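# Stand the loose plate upright in the dish rack

## Task

Pick up the plate that lies flat on the table and set it upright in a free slot of the dish rack. The rack is loose, so at the end it must rest on all four feet, and any plates already in it must still be upright in their slots. The plate must be standing still, held up by the rack alone and not by the robot, before the scene is ended. Finally open the gripper and move the arm away. Nothing may be knocked or placed off the table.

## Robot and tools

Robot: two 7-joint arms, left_arm and right_arm, each ending in a two-finger gripper. Their bases may sit tilted on mounting plates held by a single metal frame standing on the floor behind them; plates and frame are fixed obstacles. A 'too close' warning counts a mounting plate, plus the half of the frame on that arm's side, as part of that arm.

World frame: one frame shared by everything. Origin on the table surface midway between the arms, +x reaching out across the table, +z upward, left_arm on the +y side. The arm names do not match the left or right of any picture.

Tool execute_actions, argument actions: a list with zero or one item.
- Empty list: sends nothing, just reports the current state.
- Motion item: {"rows": [...], "steps": n}. steps is 1 to 15 control steps of 1/30 s each, default 15. rows holds 1 to 15 rows, one per step; if rows run out, the last one is held for the remaining steps.
- Wait item: {"steps": n} with no rows, n up to 300; it returns after n steps counted from the previous result, with no new command.
- Optional pictures: true or false controls whether camera images come back (they do by default).
Each row is one flat list of exactly 16 numbers covering both arms, even if only one moves: left_arm's 7 joint angles then its gripper opening, followed by right_arm's 7 joint angles then its opening. Joint values are absolute target angles in radians, in the same order and scale as the Joint positions line, not offsets. Column order and stated ranges per arm: waist -6.283..6.283, shoulder -2.059..2.094, upper arm roll -6.283..6.283, elbow -0.192..3.927, forearm roll -6.283..6.283, wrist pitch -1.693..3.142, wrist roll -6.283..6.283. Opening is a unitless absolute target from -1 (shut) to +1 (fully open). A call is refused, and nothing is sent, if a target goes over 0.010 rad beyond a range end and also further out than that joint's last reported angle. True ends may differ from stated ones by up to 0.010 rad either way; targets past the true end are clipped there, and a 'joint sent to its limit' line may appear (possibly about an earlier, still-running action). Missing that line does not prove there is room left.

Motion limits: joint targets change at most 3.14 rad/s, ramp up over 0.16 s, and all joints of an arm are timed to arrive together. Each step the target sent stays within 0.623 rad of the measured angle, and if it would move the gripper over 70 mm from where it is measured, the whole arm's targets are pulled back. Between calls the arms keep heading for the last row sent, until they have nearly stopped or a step is HELD; after that only a new action makes them continue or press harder. Fingers already moving finish their motion.

Tool zoom_image: {"camera": name, "region": [x0, y0, x1, y1]} in pixels of that camera's latest full image, origin top-left, region at most 504x504. Cameras: cam_high, cam_low, cam_left_wrist, cam_right_wrist, each 672x504. Calibration (intrinsics K, distortion, T_world_to_cam) is given per camera; real poses can be off by a couple of degrees and millimetres, wrist cameras follow their arm's joint readings.

Tool finished_scene: {"scene": n}, with n the number of the scene now in progress. It is final and the result says whether the task succeeded. Replying without any tool call ends everything.

Result lines:
- State line 'left_arm: … | right_arm: …': end_effector_position (m) and end_effector_quat_wxyz in the world frame, plus linear (m/s) and angular (rad/s) velocity. The reported point lies between the pads when closed, about 2 cm short of the fingertips; fingers point along the gripper's +z and close along its y; closing pushes the tips about 10 mm further along +z. Reported hand positions can be wrong, more so at long reach.
- Joint positions / Joint velocities: per arm, 7 joints (rad, rad/s) then pad gap (m, m/s; 0.084 m fully open).
- grip_measured: actual opening on the command scale. To hold something, command an opening well under it; lower means stronger squeeze (about 24 N per pad max for objects up to ~6 cm). Repeating grip_measured gives only a light hold. Closing fast can hit harder.
- Joint torques: total drive output per joint, with offsets, scale and noise; nonzero even in free air.
- 'joint command not followed': a clearance check altered targets on some steps; the rest of the row still ran. HELD: marks steps whose row was not (fully) sent.
- TORQUE FAULT: a joint hit its load limit (waist and shoulder 44, upper arm roll, elbow, forearm roll 26.4, wrist pitch and wrist roll 17.6 N m, held weight included); the arm backs off, freezes 10 s and drops the rest of the call.
- MOTOR HOT from 65 °C; at 80 °C an OVER-TEMPERATURE FAULT brakes that arm until it cools. Holding loads heats motors, even while idle.

Avoid: arms colliding or pressing each other, dropping or slamming the plate, shoving the loose rack (it must stay on its four feet) or toppling the plates already in it, and anything leaving the table. Loose items may get a brief random push. Move smoothly and economically, confirm the plate is still and self-supported, then open and withdraw before finishing.

Each tool is called after "Request:" in YAML: its name, and indented under it one key for each argument.

## Session

Request:
execute_actions:
  actions: []

Scene clock: 0.00 s of 5608.00 s.
left_arm: end_effector_position=(+0.6741, -0.2186, +0.3080) grip_measured=+1.00 end_effector_quat_wxyz=(+0.168, +0.840, +0.354, +0.376) end_effector_velocity=(+0.000, -0.000, +0.001) end_effector_angular_velocity=(-0.000, -0.001, -0.001) | right_arm: end_effector_position=(+0.6591, -0.3625, +0.1379) grip_measured=+1.00 end_effector_quat_wxyz=(+0.041, +0.851, +0.523, +0.023) end_effector_velocity=(-0.001, +0.000, -0.001) end_effector_angular_velocity=(-0.000, +0.001, +0.002)
Joint positions: left_arm=[-1.013  1.014  0.765  1.739  0.465  0.276 -2.112  0.084] | right_arm=[-0.022  0.864  0.055  1.609 -0.34   0.601 -0.822  0.084]
Joint velocities: left_arm=[-0.    -0.    -0.     0.001 -0.     0.     0.001  0.   ] | right_arm=[ 0.     0.002 -0.    -0.001 -0.    -0.001 -0.002  0.   ]
Joint torques (N m, as the arm reports them, + toward a larger angle): no reading

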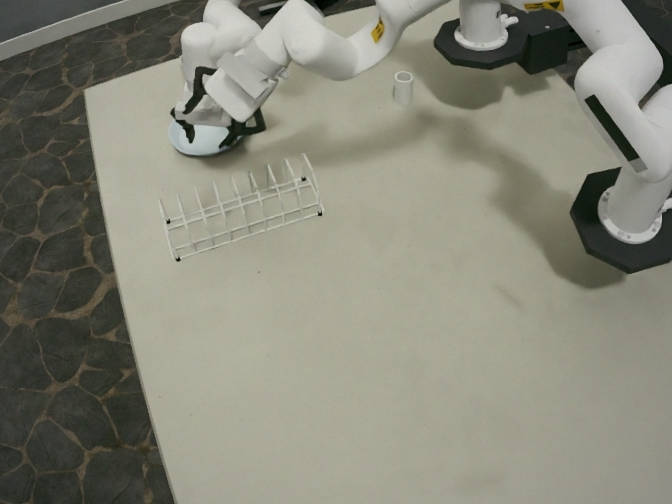

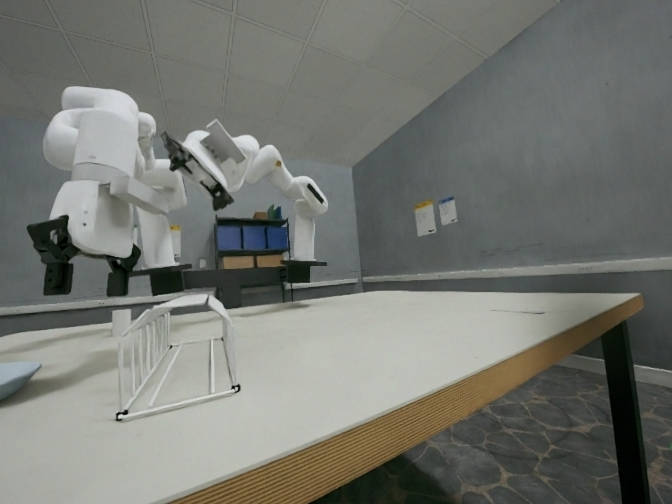

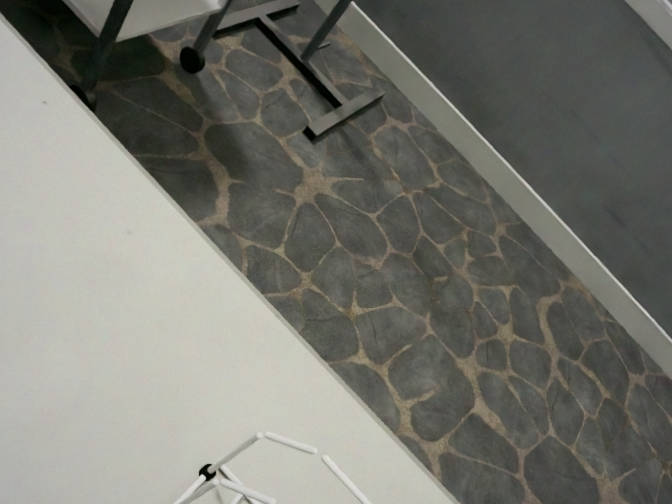

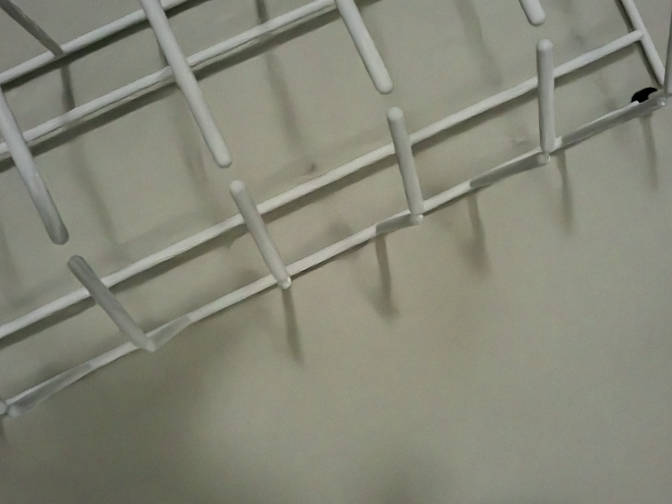

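Request:
zoom_image:
  camera: "cam_high"
  region: [130, 80, 350, 280]

Request:
zoom_image:
  camera: "cam_low"
  region: [0, 260, 260, 440]

Region (130, 80, 350, 280) of cam_high's 672x504 image, scaled by 2.291, with more detail than that image has; it fills the top 458 rows of this view, and the rest is white.

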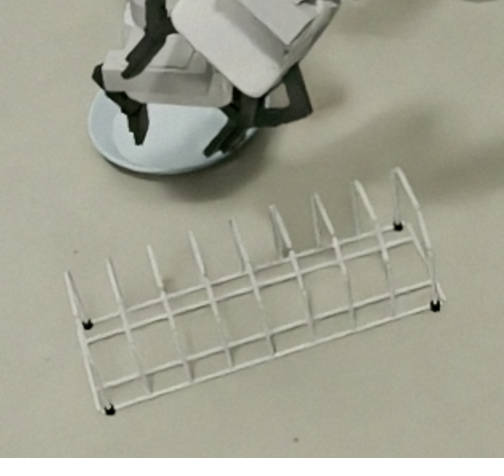

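Region (0, 260, 260, 440) of cam_low's 672x504 image, scaled by 1.938, with more detail than that image has; it fills the top 349 rows of this view, and the rest is white.

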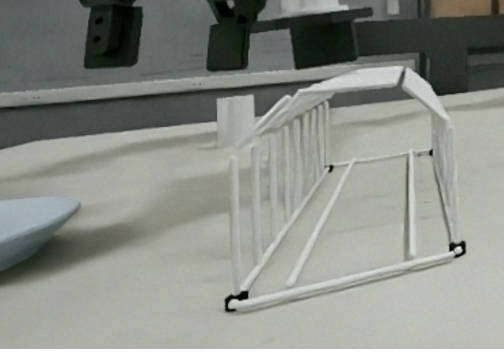

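Request:
execute_actions:
  actions:
    - {"rows": [[-0.2,0.2,0.3,0.9,0.465,0.6,-2.112,1,-0.1,0.864,0.055,1.609,-0.34,0.601,-0.822,1]], "steps": 15}
  pictures: false

Request:
execute_actions:
  actions:
    - {"rows": [[-0.2,0.2,0.3,0.9,0.465,0.6,-2.112,1,-0.272,0.63,0,1.673,0,1.043,0,1]], "steps": 15}
  pictures: false

Request:
execute_actions:
  actions:
    - {"steps": 30}

Scene clock: 59.17 s of 5608.00 s.
left_arm: end_effector_position=(+0.6841, -0.0259, +0.2747) grip_measured=+1.00 end_effector_quat_wxyz=(+0.075, +0.798, +0.527, +0.283) end_effector_velocity=(-0.061, +0.444, -0.049) end_effector_angular_velocity=(-0.157, +0.537, +0.808) | right_arm: end_effector_position=(+0.6568, -0.4101, +0.1331) grip_measured=+1.00 end_effector_quat_wxyz=(+0.042, +0.869, +0.492, +0.017) end_effector_velocity=(+0.000, -0.017, +0.000) end_effector_angular_velocity=(-0.012, -0.001, -0.021)
Joint positions: left_arm=[-0.747  0.748  0.596  1.472  0.465  0.394 -2.112  0.084] | right_arm=[-0.097  0.864  0.058  1.609 -0.34   0.601 -0.822  0.084]
Joint velocities: left_arm=[ 0.665 -0.666 -0.345 -0.679  0.     0.245  0.001 -0.   ] | right_arm=[-0.012 -0.002 -0.014  0.002  0.001  0.     0.    -0.   ]
Joint torques (N m, as the arm reports them, + toward a larger angle): left_arm=[ -4.71 -45.05   5.23  19.57  -0.87  -1.25   0.26] | right_arm=[  1.32 -25.3    0.12  10.47   0.79  -2.48  -0.77]
Steps of this call (steps 1 to 90: nothing new was sent; then 55.67 s passed at rest; steps 91 to 105: all 15 steps of this action). Readings (joint positions):
91: left_arm=[-1.013 1.014 0.765 1.738 0.465 0.276 -2.112] | right_arm=[-0.022 0.864 0.055 1.609 -0.340 0.601 -0.822]
92: left_arm=[-1.011 1.012 0.762 1.737 0.465 0.277 -2.112] | right_arm=[-0.024 0.864 0.056 1.609 -0.340 0.601 -0.822]
94: left_arm=[-0.986 0.982 0.732 1.709 0.465 0.292 -2.112] | right_arm=[-0.047 0.864 0.063 1.609 -0.340 0.601 -0.822]
98: left_arm=[-0.897 0.898 0.683 1.622 0.465 0.334 -2.112] | right_arm=[-0.098 0.864 0.046 1.609 -0.340 0.602 -0.822]
105: the state above

Scene clock: 59.67 s of 5608.00 s.
left_arm: end_effector_position=(+0.5880, +0.1686, +0.2588) grip_measured=+1.00 end_effector_quat_wxyz=(-0.016, +0.713, +0.684, +0.152) end_effector_velocity=(-0.299, +0.311, +0.005) end_effector_angular_velocity=(-0.203, +0.526, +0.662) | right_arm: end_effector_position=(+0.6263, -0.5181, +0.2277) grip_measured=+1.00 end_effector_quat_wxyz=(-0.020, +0.999, +0.018, -0.034) end_effector_velocity=(-0.103, -0.208, +0.271) end_effector_angular_velocity=(+0.279, +0.311, -2.663)
Joint positions: left_arm=[-0.364  0.365  0.389  1.072  0.465  0.538 -2.112  0.084] | right_arm=[-0.233  0.683  0.013  1.658 -0.078  0.942 -0.209  0.084]
Joint velocities: left_arm=[ 0.857 -0.861 -0.465 -0.895  0.     0.321  0.    -0.   ] | right_arm=[-0.349 -0.473 -0.119  0.137  0.668  0.863  1.783  0.   ]
Joint torques (N m, as the arm reports them, + toward a larger angle): left_arm=[ -3.69 -39.1   -0.31  19.45  -0.68  -1.05   0.29] | right_arm=[  2.23 -25.75   0.23  11.37   0.44  -2.37  -0.8 ]
Steps of this call (steps 1 to 15: all 15 steps of this action). Readings (joint positions):
1: left_arm=[-0.724 0.726 0.584 1.449 0.465 0.403 -2.112] | right_arm=[-0.098 0.864 0.057 1.609 -0.340 0.601 -0.822]
2: left_arm=[-0.702 0.703 0.572 1.425 0.465 0.411 -2.112] | right_arm=[-0.099 0.863 0.056 1.609 -0.339 0.603 -0.819]
4: left_arm=[-0.655 0.656 0.546 1.375 0.465 0.429 -2.112] | right_arm=[-0.107 0.853 0.055 1.610 -0.319 0.630 -0.782]
8: left_arm=[-0.555 0.556 0.492 1.272 0.465 0.466 -2.112] | right_arm=[-0.153 0.790 0.038 1.630 -0.232 0.741 -0.612]
15: the state above

Scene clock: 60.67 s of 5608.00 s.
left_arm: end_effector_position=(+0.5267, +0.2203, +0.2615) grip_measured=+1.00 end_effector_quat_wxyz=(-0.045, +0.679, +0.725, +0.106) end_effector_velocity=(+0.000, -0.000, +0.001) end_effector_angular_velocity=(-0.000, -0.001, +0.001) | right_arm: end_effector_position=(+0.6130, -0.5381, +0.2584) grip_measured=+1.00 end_effector_quat_wxyz=(-0.043, +0.989, -0.133, -0.052) end_effector_velocity=(-0.001, +0.001, -0.001) end_effector_angular_velocity=(+0.001, +0.003, +0.001)
Joint positions: left_arm=[-0.2    0.2    0.3    0.9    0.465  0.6   -2.112  0.084] | right_arm=[-0.272  0.63   0.     1.673 -0.     1.043 -0.     0.084]
Joint velocities: left_arm=[ 0.    -0.001 -0.001  0.     0.     0.    -0.001 -0.   ] | right_arm=[ 0.001  0.001  0.    -0.001  0.     0.001  0.     0.   ]
Joint torques (N m, as the arm reports them, + toward a larger angle): left_arm=[ -2.7  -33.89  -0.55  18.82  -0.65  -0.93   0.27] | right_arm=[  2.06 -24.65  -0.05  11.9    0.98  -2.08  -0.87]
Steps of this call (steps 1 to 30: the robot went on to your last target). Readings (joint positions):
1: left_arm=[-0.335 0.336 0.374 1.042 0.465 0.549 -2.112] | right_arm=[-0.244 0.668 0.009 1.663 -0.056 0.969 -0.152]
2: left_arm=[-0.306 0.306 0.358 1.011 0.465 0.560 -2.112] | right_arm=[-0.254 0.655 0.005 1.667 -0.039 0.992 -0.105]
4: left_arm=[-0.252 0.252 0.330 0.955 0.465 0.580 -2.112] | right_arm=[-0.266 0.638 -0.001 1.673 -0.018 1.019 -0.048]
8: left_arm=[-0.210 0.210 0.307 0.911 0.465 0.596 -2.112] | right_arm=[-0.269 0.633 0.002 1.671 -0.004 1.038 -0.011]
30: the state above
All arms were judged still, so your last target was given up. Only a new action makes them travel on or press farther. Fingers that are still opening or closing keep moving.
camera_calibration (this result's frames):
cam_left_wrist: T_world_to_cam=[[0.993412, 0.0786457, 0.0833511, -0.527759], [0.0954629, -0.970309, -0.222233, 0.290701], [0.0633986, 0.228726, -0.971424, 0.299901], [0, 0, 0, 1]] pos_world=[0.477518, 0.25498, 0.399924]
cam_right_wrist: T_world_to_cam=[[-0.259378, -0.960993, -0.0959978, -0.300449], [-0.962219, 0.248621, 0.111002, 0.759981], [-0.0828053, 0.121162, -0.989173, 0.502624], [0, 0, 0, 1]] pos_world=[0.694959, -0.538576, 0.38398]

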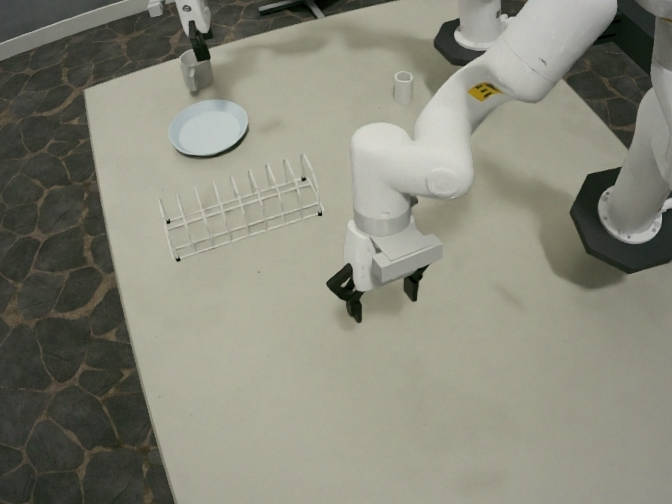

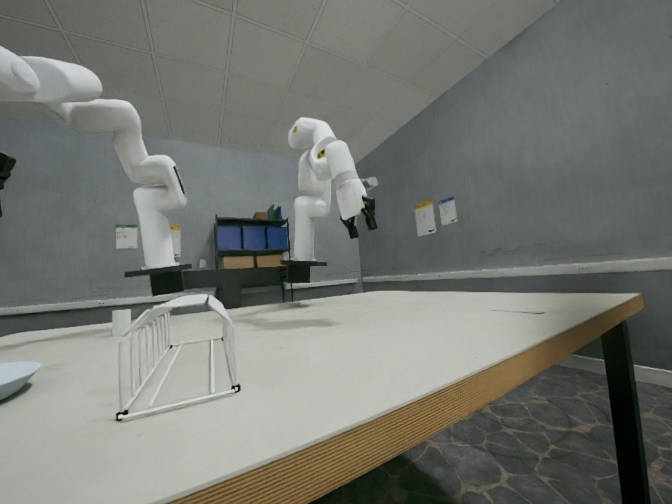

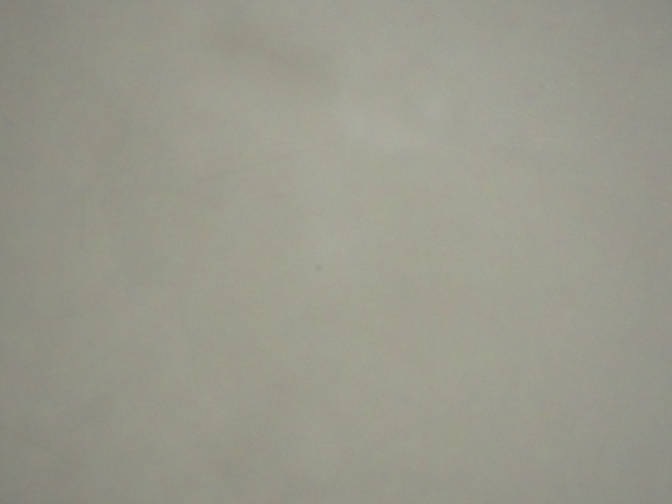

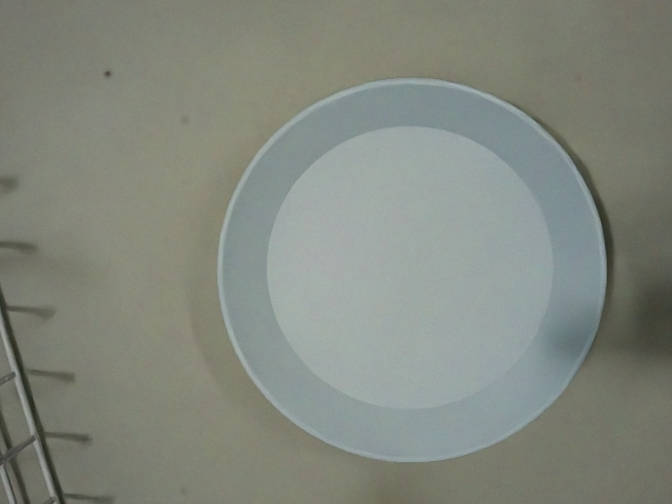

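Request:
execute_actions:
  actions:
    - {"rows": [[-0.1,-0.25,0.3,0.6,0.465,0.6,-2.112,1,-0.285,0.7,0,0.8,0,-0.9,1.469,-0.45]], "steps": 15}
  pictures: false

Request:
execute_actions:
  actions:
    - {"steps": 12}
  pictures: false

Request:
execute_actions:
  actions:
    - {"rows": [[-0.1,-0.25,0.3,0.6,0.465,0.6,-2.112,1,-0.285,0.981,0,0.721,0,-1.156,1.469,-0.45]], "steps": 15}
  pictures: false

Request:
execute_actions:
  actions:
    - {"steps": 15}

Scene clock: 89.63 s of 5608.00 s.
left_arm: end_effector_position=(+0.4638, +0.2567, +0.3338) grip_measured=+1.00 end_effector_quat_wxyz=(+0.030, +0.629, +0.770, +0.097) end_effector_velocity=(-0.036, -0.003, +0.009) end_effector_angular_velocity=(-0.040, -0.018, +0.008) | right_arm: end_effector_position=(+0.5239, -0.5072, +0.1240) grip_measured=-0.47 end_effector_quat_wxyz=(-0.030, +0.939, -0.336, -0.075) end_effector_velocity=(-0.252, +0.085, -0.272) end_effector_angular_velocity=(-0.169, +0.050, -1.214)
Joint positions: left_arm=[-0.103 -0.234  0.3    0.611  0.465  0.6   -2.112  0.084] | right_arm=[-0.279  0.668 -0.     1.266 -0.     0.629  0.414  0.024]
Joint velocities: left_arm=[ 0.028 -0.154 -0.019 -0.131  0.    -0.001 -0.002 -0.   ] | right_arm=[-0.013  0.077  0.    -1.049  0.001 -1.21   1.21   0.   ]
Joint torques (N m, as the arm reports them, + toward a larger angle): left_arm=[ -2.35 -18.84  -2.45  21.38  -0.62  -1.47   0.26] | right_arm=[  1.9  -22.98   0.15   9.06   0.79  -2.43  -0.69]
Steps of this call (steps 1 to 90: nothing new was sent; then 25.47 s passed at rest; steps 91 to 105: all 15 steps of this action). Readings (joint positions):
91: left_arm=[-0.200 0.200 0.300 0.900 0.465 0.600 -2.112] | right_arm=[-0.272 0.630 0.000 1.673 -0.000 1.043 0.000]
92: left_arm=[-0.200 0.198 0.300 0.898 0.465 0.600 -2.112] | right_arm=[-0.272 0.630 0.000 1.671 0.000 1.040 0.003]
94: left_arm=[-0.193 0.166 0.298 0.874 0.465 0.600 -2.112] | right_arm=[-0.273 0.630 0.000 1.640 0.000 1.002 0.039]
98: left_arm=[-0.149 -0.031 0.301 0.748 0.465 0.600 -2.112] | right_arm=[-0.275 0.649 -0.000 1.502 -0.000 0.872 0.171]
105: the state above

Scene clock: 90.03 s of 5608.00 s.
left_arm: end_effector_position=(+0.4612, +0.2572, +0.3354) grip_measured=+1.00 end_effector_quat_wxyz=(+0.033, +0.628, +0.771, +0.097) end_effector_velocity=(-0.001, +0.001, +0.000) end_effector_angular_velocity=(-0.002, -0.000, +0.003) | right_arm: end_effector_position=(+0.4962, -0.4994, +0.0844) grip_measured=-0.47 end_effector_quat_wxyz=(-0.101, +0.697, -0.701, +0.112) end_effector_velocity=(+0.353, -0.127, +0.291) end_effector_angular_velocity=(-0.047, -2.105, -1.946)
Joint positions: left_arm=[-0.1   -0.249  0.3    0.6    0.465  0.6   -2.112  0.084] | right_arm=[-0.285  0.699 -0.     0.84   0.    -0.268  1.283  0.024]
Joint velocities: left_arm=[ 0.002 -0.005  0.001 -0.004 -0.001  0.     0.     0.   ] | right_arm=[-0.005 -0.005  0.    -0.295 -0.    -2.456  1.875 -0.   ]
Joint torques (N m, as the arm reports them, + toward a larger angle): left_arm=[ -1.91 -21.53  -2.59  20.43  -0.67  -1.28   0.23] | right_arm=[  1.68 -21.66  -0.04   8.37   0.5   -2.79  -1.29]
Steps of this call (steps 1 to 12: the robot went on to your last target). Readings (joint positions):
1: left_arm=[-0.103 -0.239 0.300 0.607 0.465 0.600 -2.112] | right_arm=[-0.279 0.670 -0.000 1.230 -0.000 0.587 0.456]
2: left_arm=[-0.102 -0.241 0.299 0.605 0.465 0.600 -2.112] | right_arm=[-0.280 0.673 -0.000 1.194 -0.000 0.540 0.503]
4: left_arm=[-0.101 -0.245 0.299 0.602 0.465 0.600 -2.112] | right_arm=[-0.281 0.678 0.000 1.116 -0.000 0.428 0.615]
8: left_arm=[-0.101 -0.248 0.300 0.601 0.465 0.600 -2.112] | right_arm=[-0.283 0.691 -0.000 0.940 -0.000 0.100 0.944]
12: the state above

Scene clock: 90.53 s of 5608.00 s.
left_arm: end_effector_position=(+0.4612, +0.2573, +0.3356) grip_measured=+1.00 end_effector_quat_wxyz=(+0.033, +0.628, +0.771, +0.097) end_effector_velocity=(+0.000, +0.000, -0.000) end_effector_angular_velocity=(-0.000, +0.000, +0.000) | right_arm: end_effector_position=(+0.4794, -0.4955, +0.0950) grip_measured=-0.47 end_effector_quat_wxyz=(+0.237, -0.583, +0.719, -0.295) end_effector_velocity=(+0.009, -0.005, +0.029) end_effector_angular_velocity=(-0.034, -0.161, -0.026)
Joint positions: left_arm=[-0.1   -0.25   0.3    0.6    0.465  0.6   -2.112  0.084] | right_arm=[-0.285  0.974 -0.     0.724  0.    -1.138  1.467  0.024]
Joint velocities: left_arm=[ 0.     0.     0.001  0.    -0.001 -0.     0.001 -0.   ] | right_arm=[-0.     0.041 -0.001 -0.001 -0.001 -0.207  0.019 -0.   ]
Joint torques (N m, as the arm reports them, + toward a larger angle): left_arm=[ -1.91 -21.61  -2.44  20.42  -0.65  -1.35   0.25] | right_arm=[  1.33 -17.98  -0.09   0.81   0.47  -3.14  -1.07]
Steps of this call (steps 1 to 15: all 15 steps of this action). Readings (joint positions):
1: left_arm=[-0.100 -0.249 0.300 0.600 0.465 0.600 -2.112] | right_arm=[-0.285 0.699 -0.000 0.833 0.000 -0.345 1.337]
2: left_arm=[-0.100 -0.249 0.300 0.600 0.465 0.600 -2.112] | right_arm=[-0.285 0.699 -0.000 0.829 0.000 -0.416 1.374]
4: left_arm=[-0.100 -0.250 0.300 0.600 0.465 0.600 -2.112] | right_arm=[-0.285 0.720 -0.000 0.820 0.000 -0.570 1.413]
8: left_arm=[-0.100 -0.250 0.300 0.600 0.465 0.600 -2.112] | right_arm=[-0.285 0.881 0.000 0.756 -0.000 -0.905 1.445]
15: the state above

Scene clock: 91.03 s of 5608.00 s.
left_arm: end_effector_position=(+0.4612, +0.2573, +0.3356) grip_measured=+1.00 end_effector_quat_wxyz=(+0.033, +0.628, +0.772, +0.097) end_effector_velocity=(+0.001, -0.001, +0.001) end_effector_angular_velocity=(+0.000, -0.003, -0.001) | right_arm: end_effector_position=(+0.4777, -0.4951, +0.0955) grip_measured=-0.47 end_effector_quat_wxyz=(+0.240, -0.581, +0.719, -0.298) end_effector_velocity=(-0.000, +0.000, +0.000) end_effector_angular_velocity=(+0.000, -0.000, -0.001)
Joint positions: left_arm=[-0.1   -0.25   0.3    0.6    0.465  0.6   -2.112  0.084] | right_arm=[-0.285  0.981 -0.     0.721  0.    -1.156  1.469  0.024]
Joint velocities: left_arm=[-0.001 -0.001 -0.001  0.002  0.001 -0.    -0.001  0.   ] | right_arm=[ 0.     0.     0.    -0.001  0.001 -0.002  0.    -0.   ]
Joint torques (N m, as the arm reports them, + toward a larger angle): left_arm=[ -1.87 -21.58  -2.49  20.46  -0.56  -1.31   0.29] | right_arm=[  1.3  -17.14  -0.21   1.01   0.58  -3.64  -0.93]
Steps of this call (steps 1 to 15: the robot went on to your last target). Readings (joint positions):
1: left_arm=[-0.100 -0.250 0.300 0.600 0.465 0.600 -2.112] | right_arm=[-0.285 0.975 -0.000 0.724 0.000 -1.144 1.468]
2: left_arm=[-0.100 -0.250 0.300 0.600 0.465 0.600 -2.112] | right_arm=[-0.285 0.976 -0.000 0.724 0.000 -1.147 1.468]
4: left_arm=[-0.100 -0.250 0.300 0.600 0.465 0.600 -2.112] | right_arm=[-0.285 0.978 -0.000 0.723 0.000 -1.152 1.469]
8: left_arm=[-0.100 -0.250 0.300 0.600 0.465 0.600 -2.112] | right_arm=[-0.285 0.980 -0.000 0.722 0.000 -1.155 1.469]
15: the state above
camera_calibration (this result's frames):
cam_left_wrist: T_world_to_cam=[[0.960277, 0.214311, 0.178716, -0.523364], [0.23145, -0.969462, -0.0810781, 0.239066], [0.155882, 0.119221, -0.980554, 0.356098], [0, 0, 0, 1]] pos_world=[0.391733, 0.301473, 0.46209]
cam_right_wrist: T_world_to_cam=[[-0.6784, 0.134542, -0.722268, 0.492456], [0.204515, 0.978815, -0.00976342, 0.452812], [0.705653, -0.154338, -0.691544, -0.216447], [0, 0, 0, 1]] pos_world=[0.394212, -0.54288, 0.210424]

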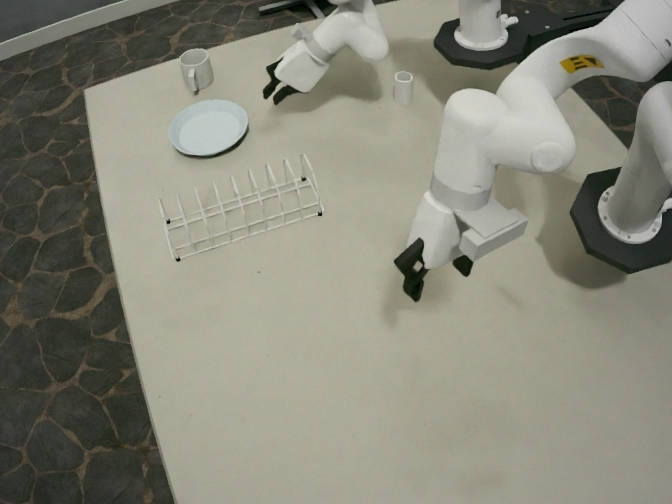

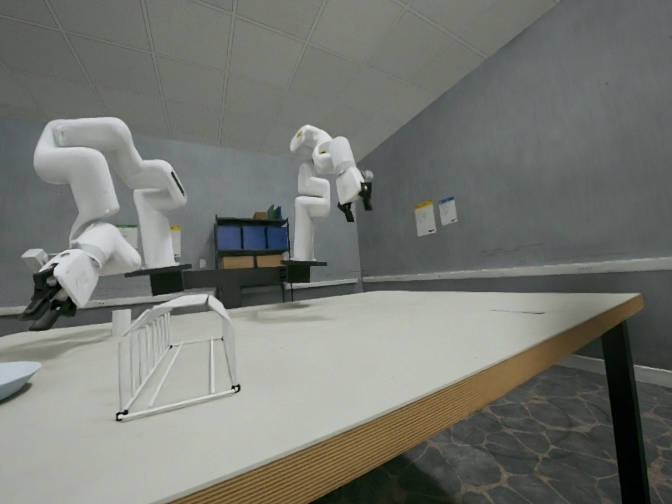

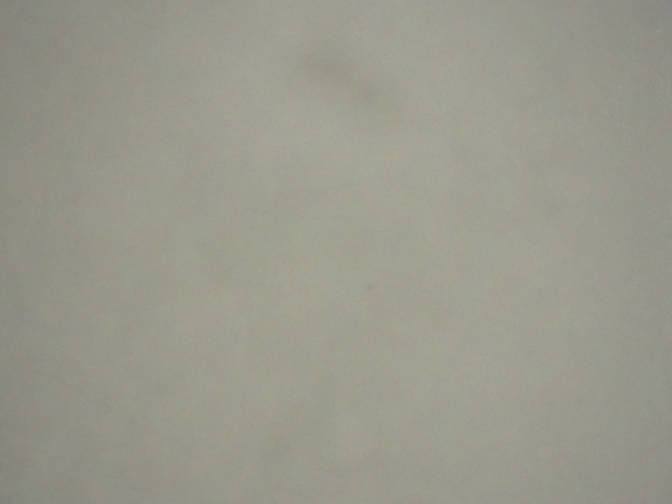

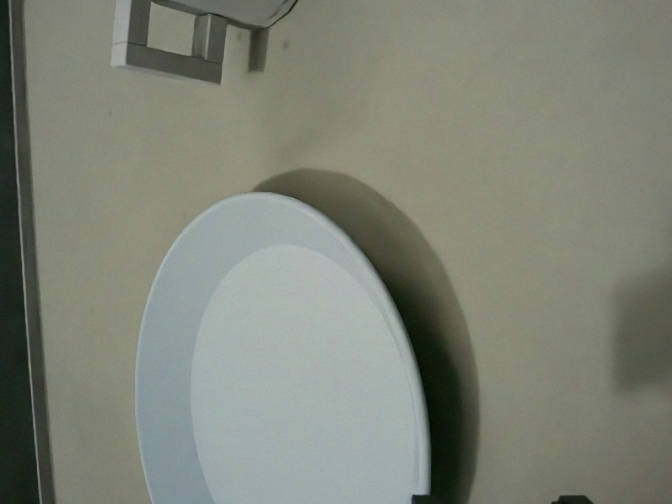

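Request:
zoom_image:
  camera: "cam_right_wrist"
  region: [340, 340, 640, 504]

Request:
zoom_image:
  camera: "cam_low"
  region: [0, 240, 140, 410]

Region (340, 340, 640, 504) of cam_right_wrist's 672x504 image, scaled by 1.680, with more detail than that image has; it fills the top 276 rows of this view, and the rest is white.

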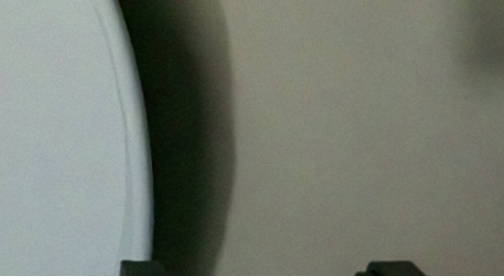

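Region (0, 240, 140, 410) of cam_low's 672x504 image, scaled by 2.965, with more detail than that image has; it fills the left 415 columns of this view, and the rest is white.

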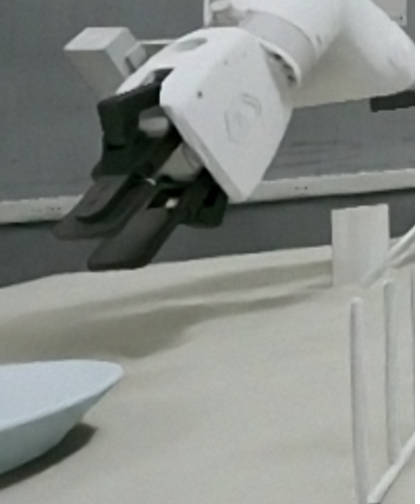

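Request:
execute_actions:
  actions:
    - {"rows": [[-0.1,-0.25,0.3,0.6,0.465,0.6,-2.112,1,-0.285,1.11,0,0.990,0,-1.016,1.469,-0.45]], "steps": 15}

Request:
zoom_image:
  camera: "cam_low"
  region: [0, 270, 120, 410]

Request:
zoom_image:
  camera: "cam_high"
  region: [190, 60, 310, 160]

Scene clock: 106.03 s of 5608.00 s.
left_arm: end_effector_position=(+0.4612, +0.2573, +0.3356) grip_measured=+1.00 end_effector_quat_wxyz=(+0.033, +0.628, +0.772, +0.097) end_effector_velocity=(-0.001, -0.000, -0.001) end_effector_angular_velocity=(-0.000, +0.001, -0.000) | right_arm: end_effector_position=(+0.5327, -0.5082, +0.0546) grip_measured=-0.47 end_effector_quat_wxyz=(+0.239, -0.581, +0.719, -0.297) end_effector_velocity=(+0.009, -0.003, -0.006) end_effector_angular_velocity=(-0.000, +0.001, -0.003)
Joint positions: left_arm=[-0.1   -0.25   0.3    0.6    0.465  0.6   -2.112  0.084] | right_arm=[-0.285  1.108 -0.     0.985  0.    -1.018  1.469  0.024]
Joint velocities: left_arm=[ 0.    -0.001 -0.001 -0.002 -0.    -0.    -0.    -0.   ] | right_arm=[-0.001  0.019 -0.     0.043  0.001  0.025  0.     0.   ]
Joint torques (N m, as the arm reports them, + toward a larger angle): left_arm=[ -1.89 -21.56  -2.51  20.46  -0.61  -1.31   0.29] | right_arm=[  1.72 -19.26  -0.21   2.09   0.53  -3.52  -0.8 ]
Steps of this call (steps 1 to 15: the robot went on to your last target; steps 16 to 100: nothing new was sent; then 11.17 s passed at rest; steps 101 to 115: all 15 steps of this action). Readings (joint positions):
101: left_arm=[-0.100 -0.250 0.300 0.600 0.465 0.600 -2.112] | right_arm=[-0.285 0.981 -0.000 0.721 -0.000 -1.156 1.469]
102: left_arm=[-0.100 -0.250 0.300 0.600 0.465 0.600 -2.112] | right_arm=[-0.285 0.982 -0.000 0.723 -0.000 -1.155 1.469]
104: left_arm=[-0.100 -0.250 0.300 0.600 0.465 0.600 -2.112] | right_arm=[-0.285 0.998 -0.000 0.757 -0.000 -1.136 1.469]
108: left_arm=[-0.100 -0.250 0.300 0.600 0.465 0.600 -2.112] | right_arm=[-0.285 1.079 0.000 0.926 0.000 -1.051 1.469]
115: the state above
camera_calibration (this result's frames):
cam_left_wrist: T_world_to_cam=[[0.960277, 0.214312, 0.178717, -0.523365], [0.231451, -0.969462, -0.0810777, 0.239065], [0.155883, 0.119221, -0.980554, 0.356098], [0, 0, 0, 1]] pos_world=[0.391733, 0.301474, 0.46209]
cam_right_wrist: T_world_to_cam=[[-0.678931, 0.13467, -0.721745, 0.502348], [0.204488, 0.978821, -0.00972009, 0.453994], [0.70515, -0.154188, -0.692091, -0.285147], [0, 0, 0, 1]] pos_world=[0.449295, -0.555996, 0.169632]

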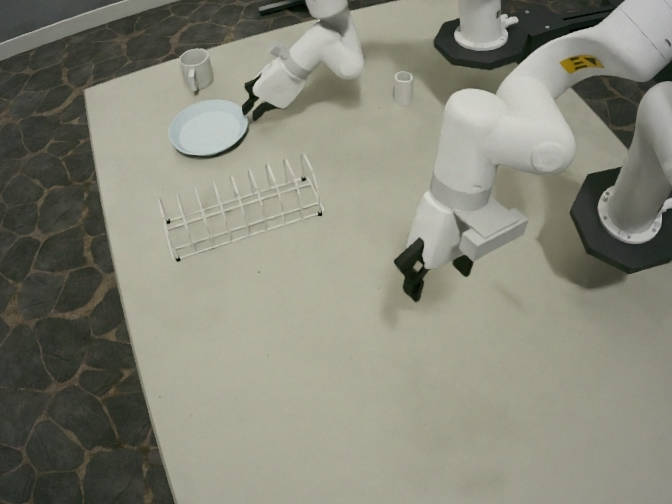

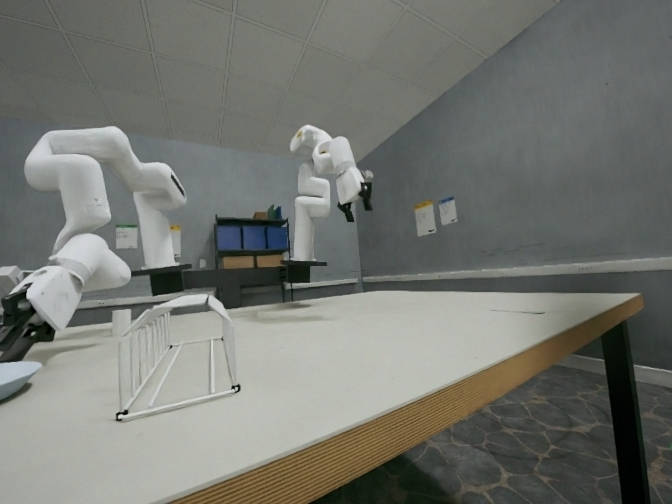

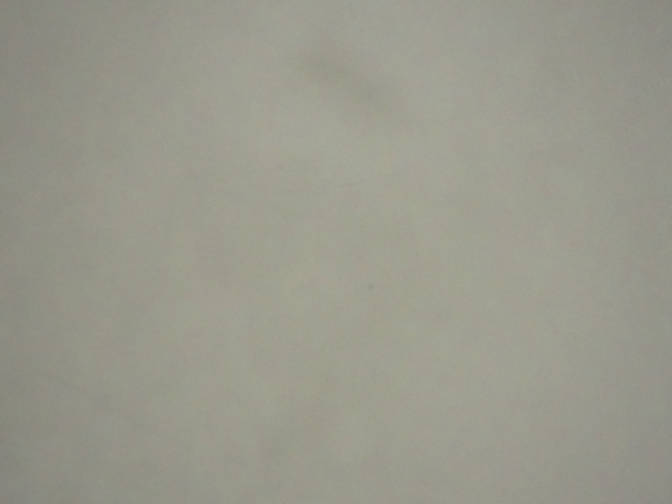

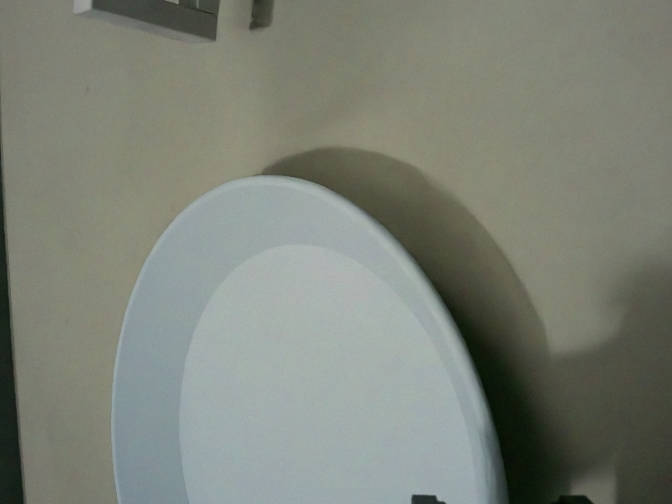

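Region (0, 270, 120, 410) of cam_low's 672x504 image, scaled by 3.600, with more detail than that image has; it fills the left 432 columns of this view, and the rest is white.

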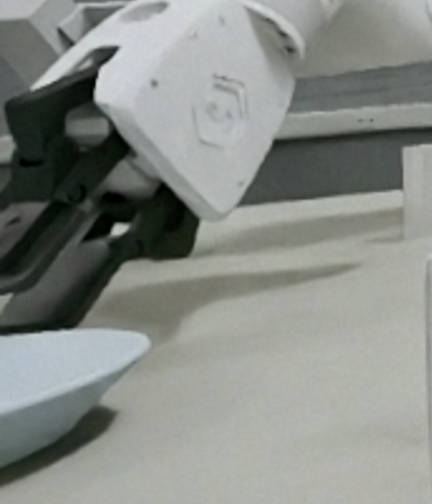

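Region (190, 60, 310, 160) of cam_high's 672x504 image, scaled by 4.200, with more detail than that image has.

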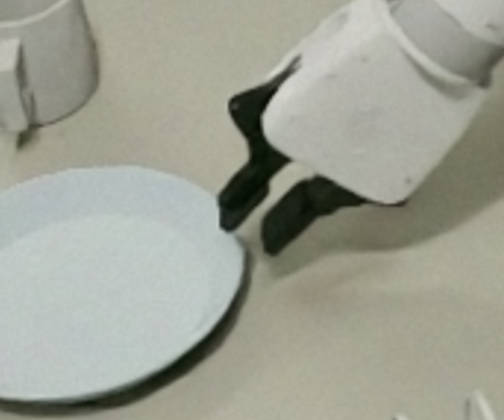

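Request:
execute_actions:
  actions:
    - {"rows": [[-0.1,-0.25,0.3,0.6,0.465,0.6,-2.112,1,-0.274,1.11,0,0.990,0,-1.016,1.469,-0.45],[-0.1,-0.25,0.3,0.6,0.465,0.6,-2.112,1,-0.274,1.117,0,1.003,0,-1.011,1.469,-0.45],[-0.1,-0.25,0.3,0.6,0.465,0.6,-2.112,1,-0.274,1.125,0,1.015,0,-1.006,1.469,-0.45],[-0.1,-0.25,0.3,0.6,0.465,0.6,-2.112,1,-0.274,1.132,0,1.028,0,-1.0,1.469,-0.45],[-0.1,-0.25,0.3,0.6,0.465,0.6,-2.112,1,-0.274,1.139,0,1.04,0,-0.995,1.469,-0.45],[-0.1,-0.25,0.3,0.6,0.465,0.6,-2.112,1,-0.274,1.146,0,1.053,0,-0.99,1.469,-0.45],[-0.1,-0.25,0.3,0.6,0.465,0.6,-2.112,1,-0.274,1.154,0,1.065,0,-0.985,1.469,-0.45],[-0.1,-0.25,0.3,0.6,0.465,0.6,-2.112,1,-0.274,1.161,0,1.078,0,-0.98,1.469,-0.45],[-0.1,-0.25,0.3,0.6,0.465,0.6,-2.112,1,-0.274,1.168,0,1.09,0,-0.974,1.469,-0.45],[-0.1,-0.25,0.3,0.6,0.465,0.6,-2.112,1,-0.274,1.176,0,1.103,0,-0.969,1.469,-0.45],[-0.1,-0.25,0.3,0.6,0.465,0.6,-2.112,1,-0.274,1.183,0,1.115,0,-0.964,1.469,-0.45]], "steps": 15}
  pictures: false

Request:
execute_actions:
  actions:
    - {"steps": 8}

Request:
zoom_image:
  camera: "cam_high"
  region: [190, 60, 310, 160]

Scene clock: 113.97 s of 5608.00 s.
left_arm: end_effector_position=(+0.4612, +0.2573, +0.3356) grip_measured=+1.00 end_effector_quat_wxyz=(+0.033, +0.628, +0.772, +0.097) end_effector_velocity=(+0.000, +0.000, +0.000) end_effector_angular_velocity=(+0.000, -0.001, -0.001) | right_arm: end_effector_position=(+0.5547, -0.5065, +0.0347) grip_measured=-0.47 end_effector_quat_wxyz=(+0.242, -0.584, +0.716, -0.296) end_effector_velocity=(+0.016, -0.000, -0.022) end_effector_angular_velocity=(+0.004, +0.007, +0.004)
Joint positions: left_arm=[-0.1   -0.25   0.3    0.6    0.465  0.6   -2.112  0.084] | right_arm=[-0.274  1.178 -0.     1.105  0.    -0.968  1.469  0.024]
Joint velocities: left_arm=[-0.     0.     0.     0.001  0.    -0.     0.001  0.   ] | right_arm=[ 0.003  0.071  0.001  0.111 -0.     0.049  0.    -0.   ]
Joint torques (N m, as the arm reports them, + toward a larger angle): left_arm=[ -2.02 -21.53  -2.61  20.46  -0.53  -1.33   0.26] | right_arm=[  2.03 -20.31  -0.23   2.61   0.41  -4.01  -0.88]
Steps of this call (steps 1 to 15: the robot went on to your last target; steps 16 to 100: nothing new was sent; then 4.10 s passed at rest; steps 101 to 115: all 15 steps of this action). Readings (joint positions):
101: left_arm=[-0.100 -0.250 0.300 0.600 0.465 0.600 -2.112] | right_arm=[-0.285 1.110 -0.000 0.990 0.000 -1.016 1.469]
102: left_arm=[-0.100 -0.250 0.300 0.600 0.465 0.600 -2.112] | right_arm=[-0.284 1.110 -0.000 0.990 0.000 -1.016 1.469]
104: left_arm=[-0.100 -0.250 0.300 0.600 0.465 0.600 -2.112] | right_arm=[-0.279 1.113 -0.000 0.996 0.000 -1.013 1.469]
108: left_arm=[-0.100 -0.250 0.300 0.600 0.465 0.600 -2.112] | right_arm=[-0.274 1.136 0.001 1.035 -0.000 -0.997 1.469]
115: the state above

Scene clock: 114.23 s of 5608.00 s.
left_arm: end_effector_position=(+0.4612, +0.2573, +0.3356) grip_measured=+1.00 end_effector_quat_wxyz=(+0.033, +0.628, +0.772, +0.097) end_effector_velocity=(-0.001, +0.000, -0.000) end_effector_angular_velocity=(-0.000, +0.001, +0.001) | right_arm: end_effector_position=(+0.5563, -0.5067, +0.0335) grip_measured=-0.47 end_effector_quat_wxyz=(+0.242, -0.584, +0.716, -0.296) end_effector_velocity=(+0.001, -0.000, -0.001) end_effector_angular_velocity=(+0.000, +0.001, -0.000)
Joint positions: left_arm=[-0.1   -0.25   0.3    0.6    0.465  0.6   -2.112  0.084] | right_arm=[-0.274  1.182 -0.     1.114  0.    -0.964  1.469  0.024]
Joint velocities: left_arm=[ 0.    -0.001  0.001 -0.001 -0.    -0.     0.     0.   ] | right_arm=[-0.     0.004  0.     0.006  0.     0.003 -0.    -0.   ]
Joint torques (N m, as the arm reports them, + toward a larger angle): left_arm=[ -1.96 -21.65  -2.47  20.47  -0.62  -1.4    0.27] | right_arm=[  1.71 -19.68  -0.02   2.99   0.55  -3.75  -1.04]
Steps of this call (steps 1 to 8: the robot went on to your last target). Readings (joint positions):
1: left_arm=[-0.100 -0.250 0.300 0.600 0.465 0.600 -2.112] | right_arm=[-0.274 1.180 -0.000 1.108 0.000 -0.967 1.469]
2: left_arm=[-0.100 -0.250 0.300 0.600 0.465 0.600 -2.112] | right_arm=[-0.274 1.181 -0.000 1.110 0.000 -0.966 1.469]
4: left_arm=[-0.100 -0.250 0.300 0.600 0.465 0.600 -2.112] | right_arm=[-0.274 1.182 -0.000 1.113 0.000 -0.965 1.469]
8: the state above
camera_calibration (this result's frames):
cam_left_wrist: T_world_to_cam=[[0.960276, 0.214312, 0.178717, -0.523365], [0.231451, -0.969462, -0.0810776, 0.239065], [0.155883, 0.119221, -0.980554, 0.356098], [0, 0, 0, 1]] pos_world=[0.391733, 0.301474, 0.46209]
cam_right_wrist: T_world_to_cam=[[-0.679192, 0.127913, -0.722729, 0.499637], [0.193869, 0.98099, -0.00856872, 0.454538], [0.707894, -0.145935, -0.691079, -0.31357], [0, 0, 0, 1]] pos_world=[0.473203, -0.555568, 0.148295]

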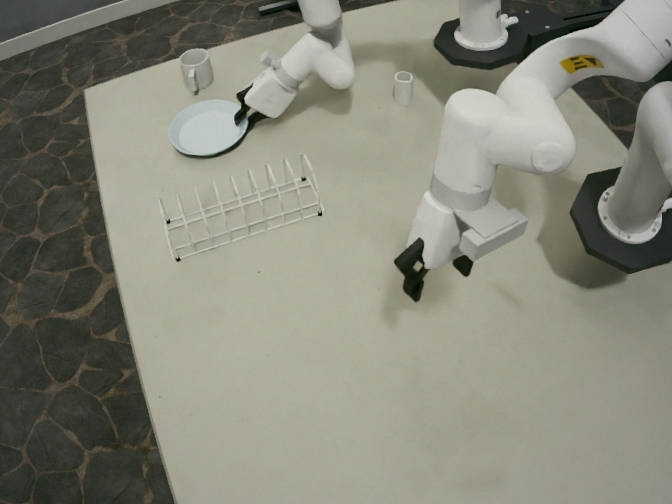

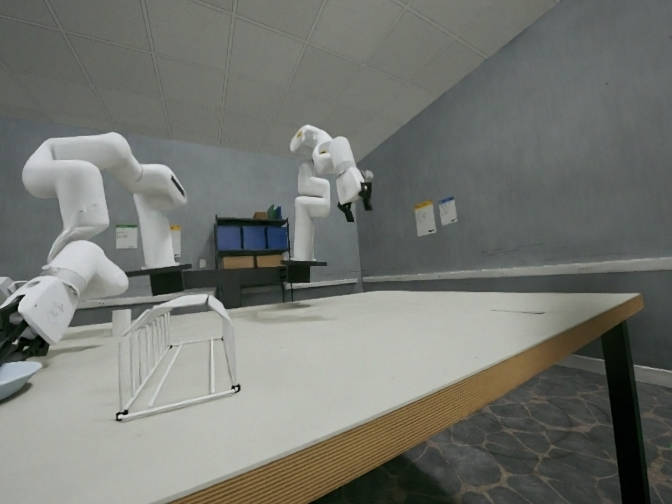

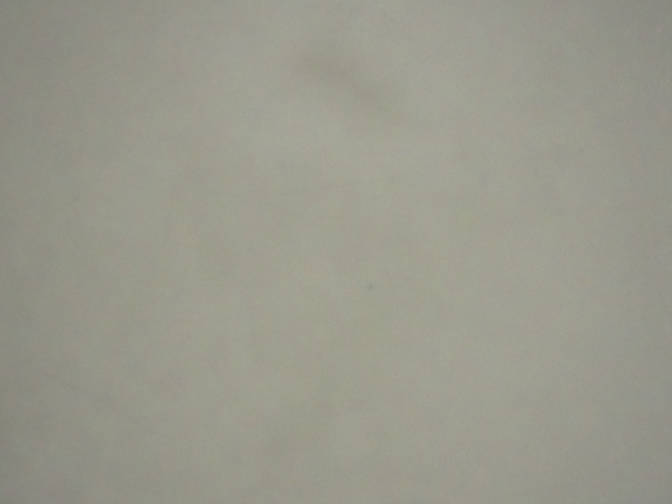

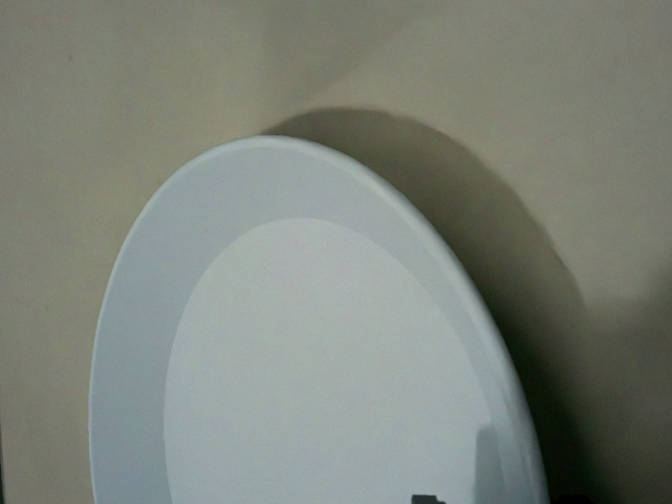

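Region (190, 60, 310, 160) of cam_high's 672x504 image, scaled by 4.200, with more detail than that image has.

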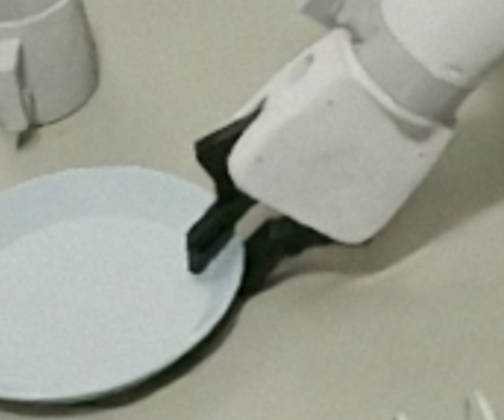

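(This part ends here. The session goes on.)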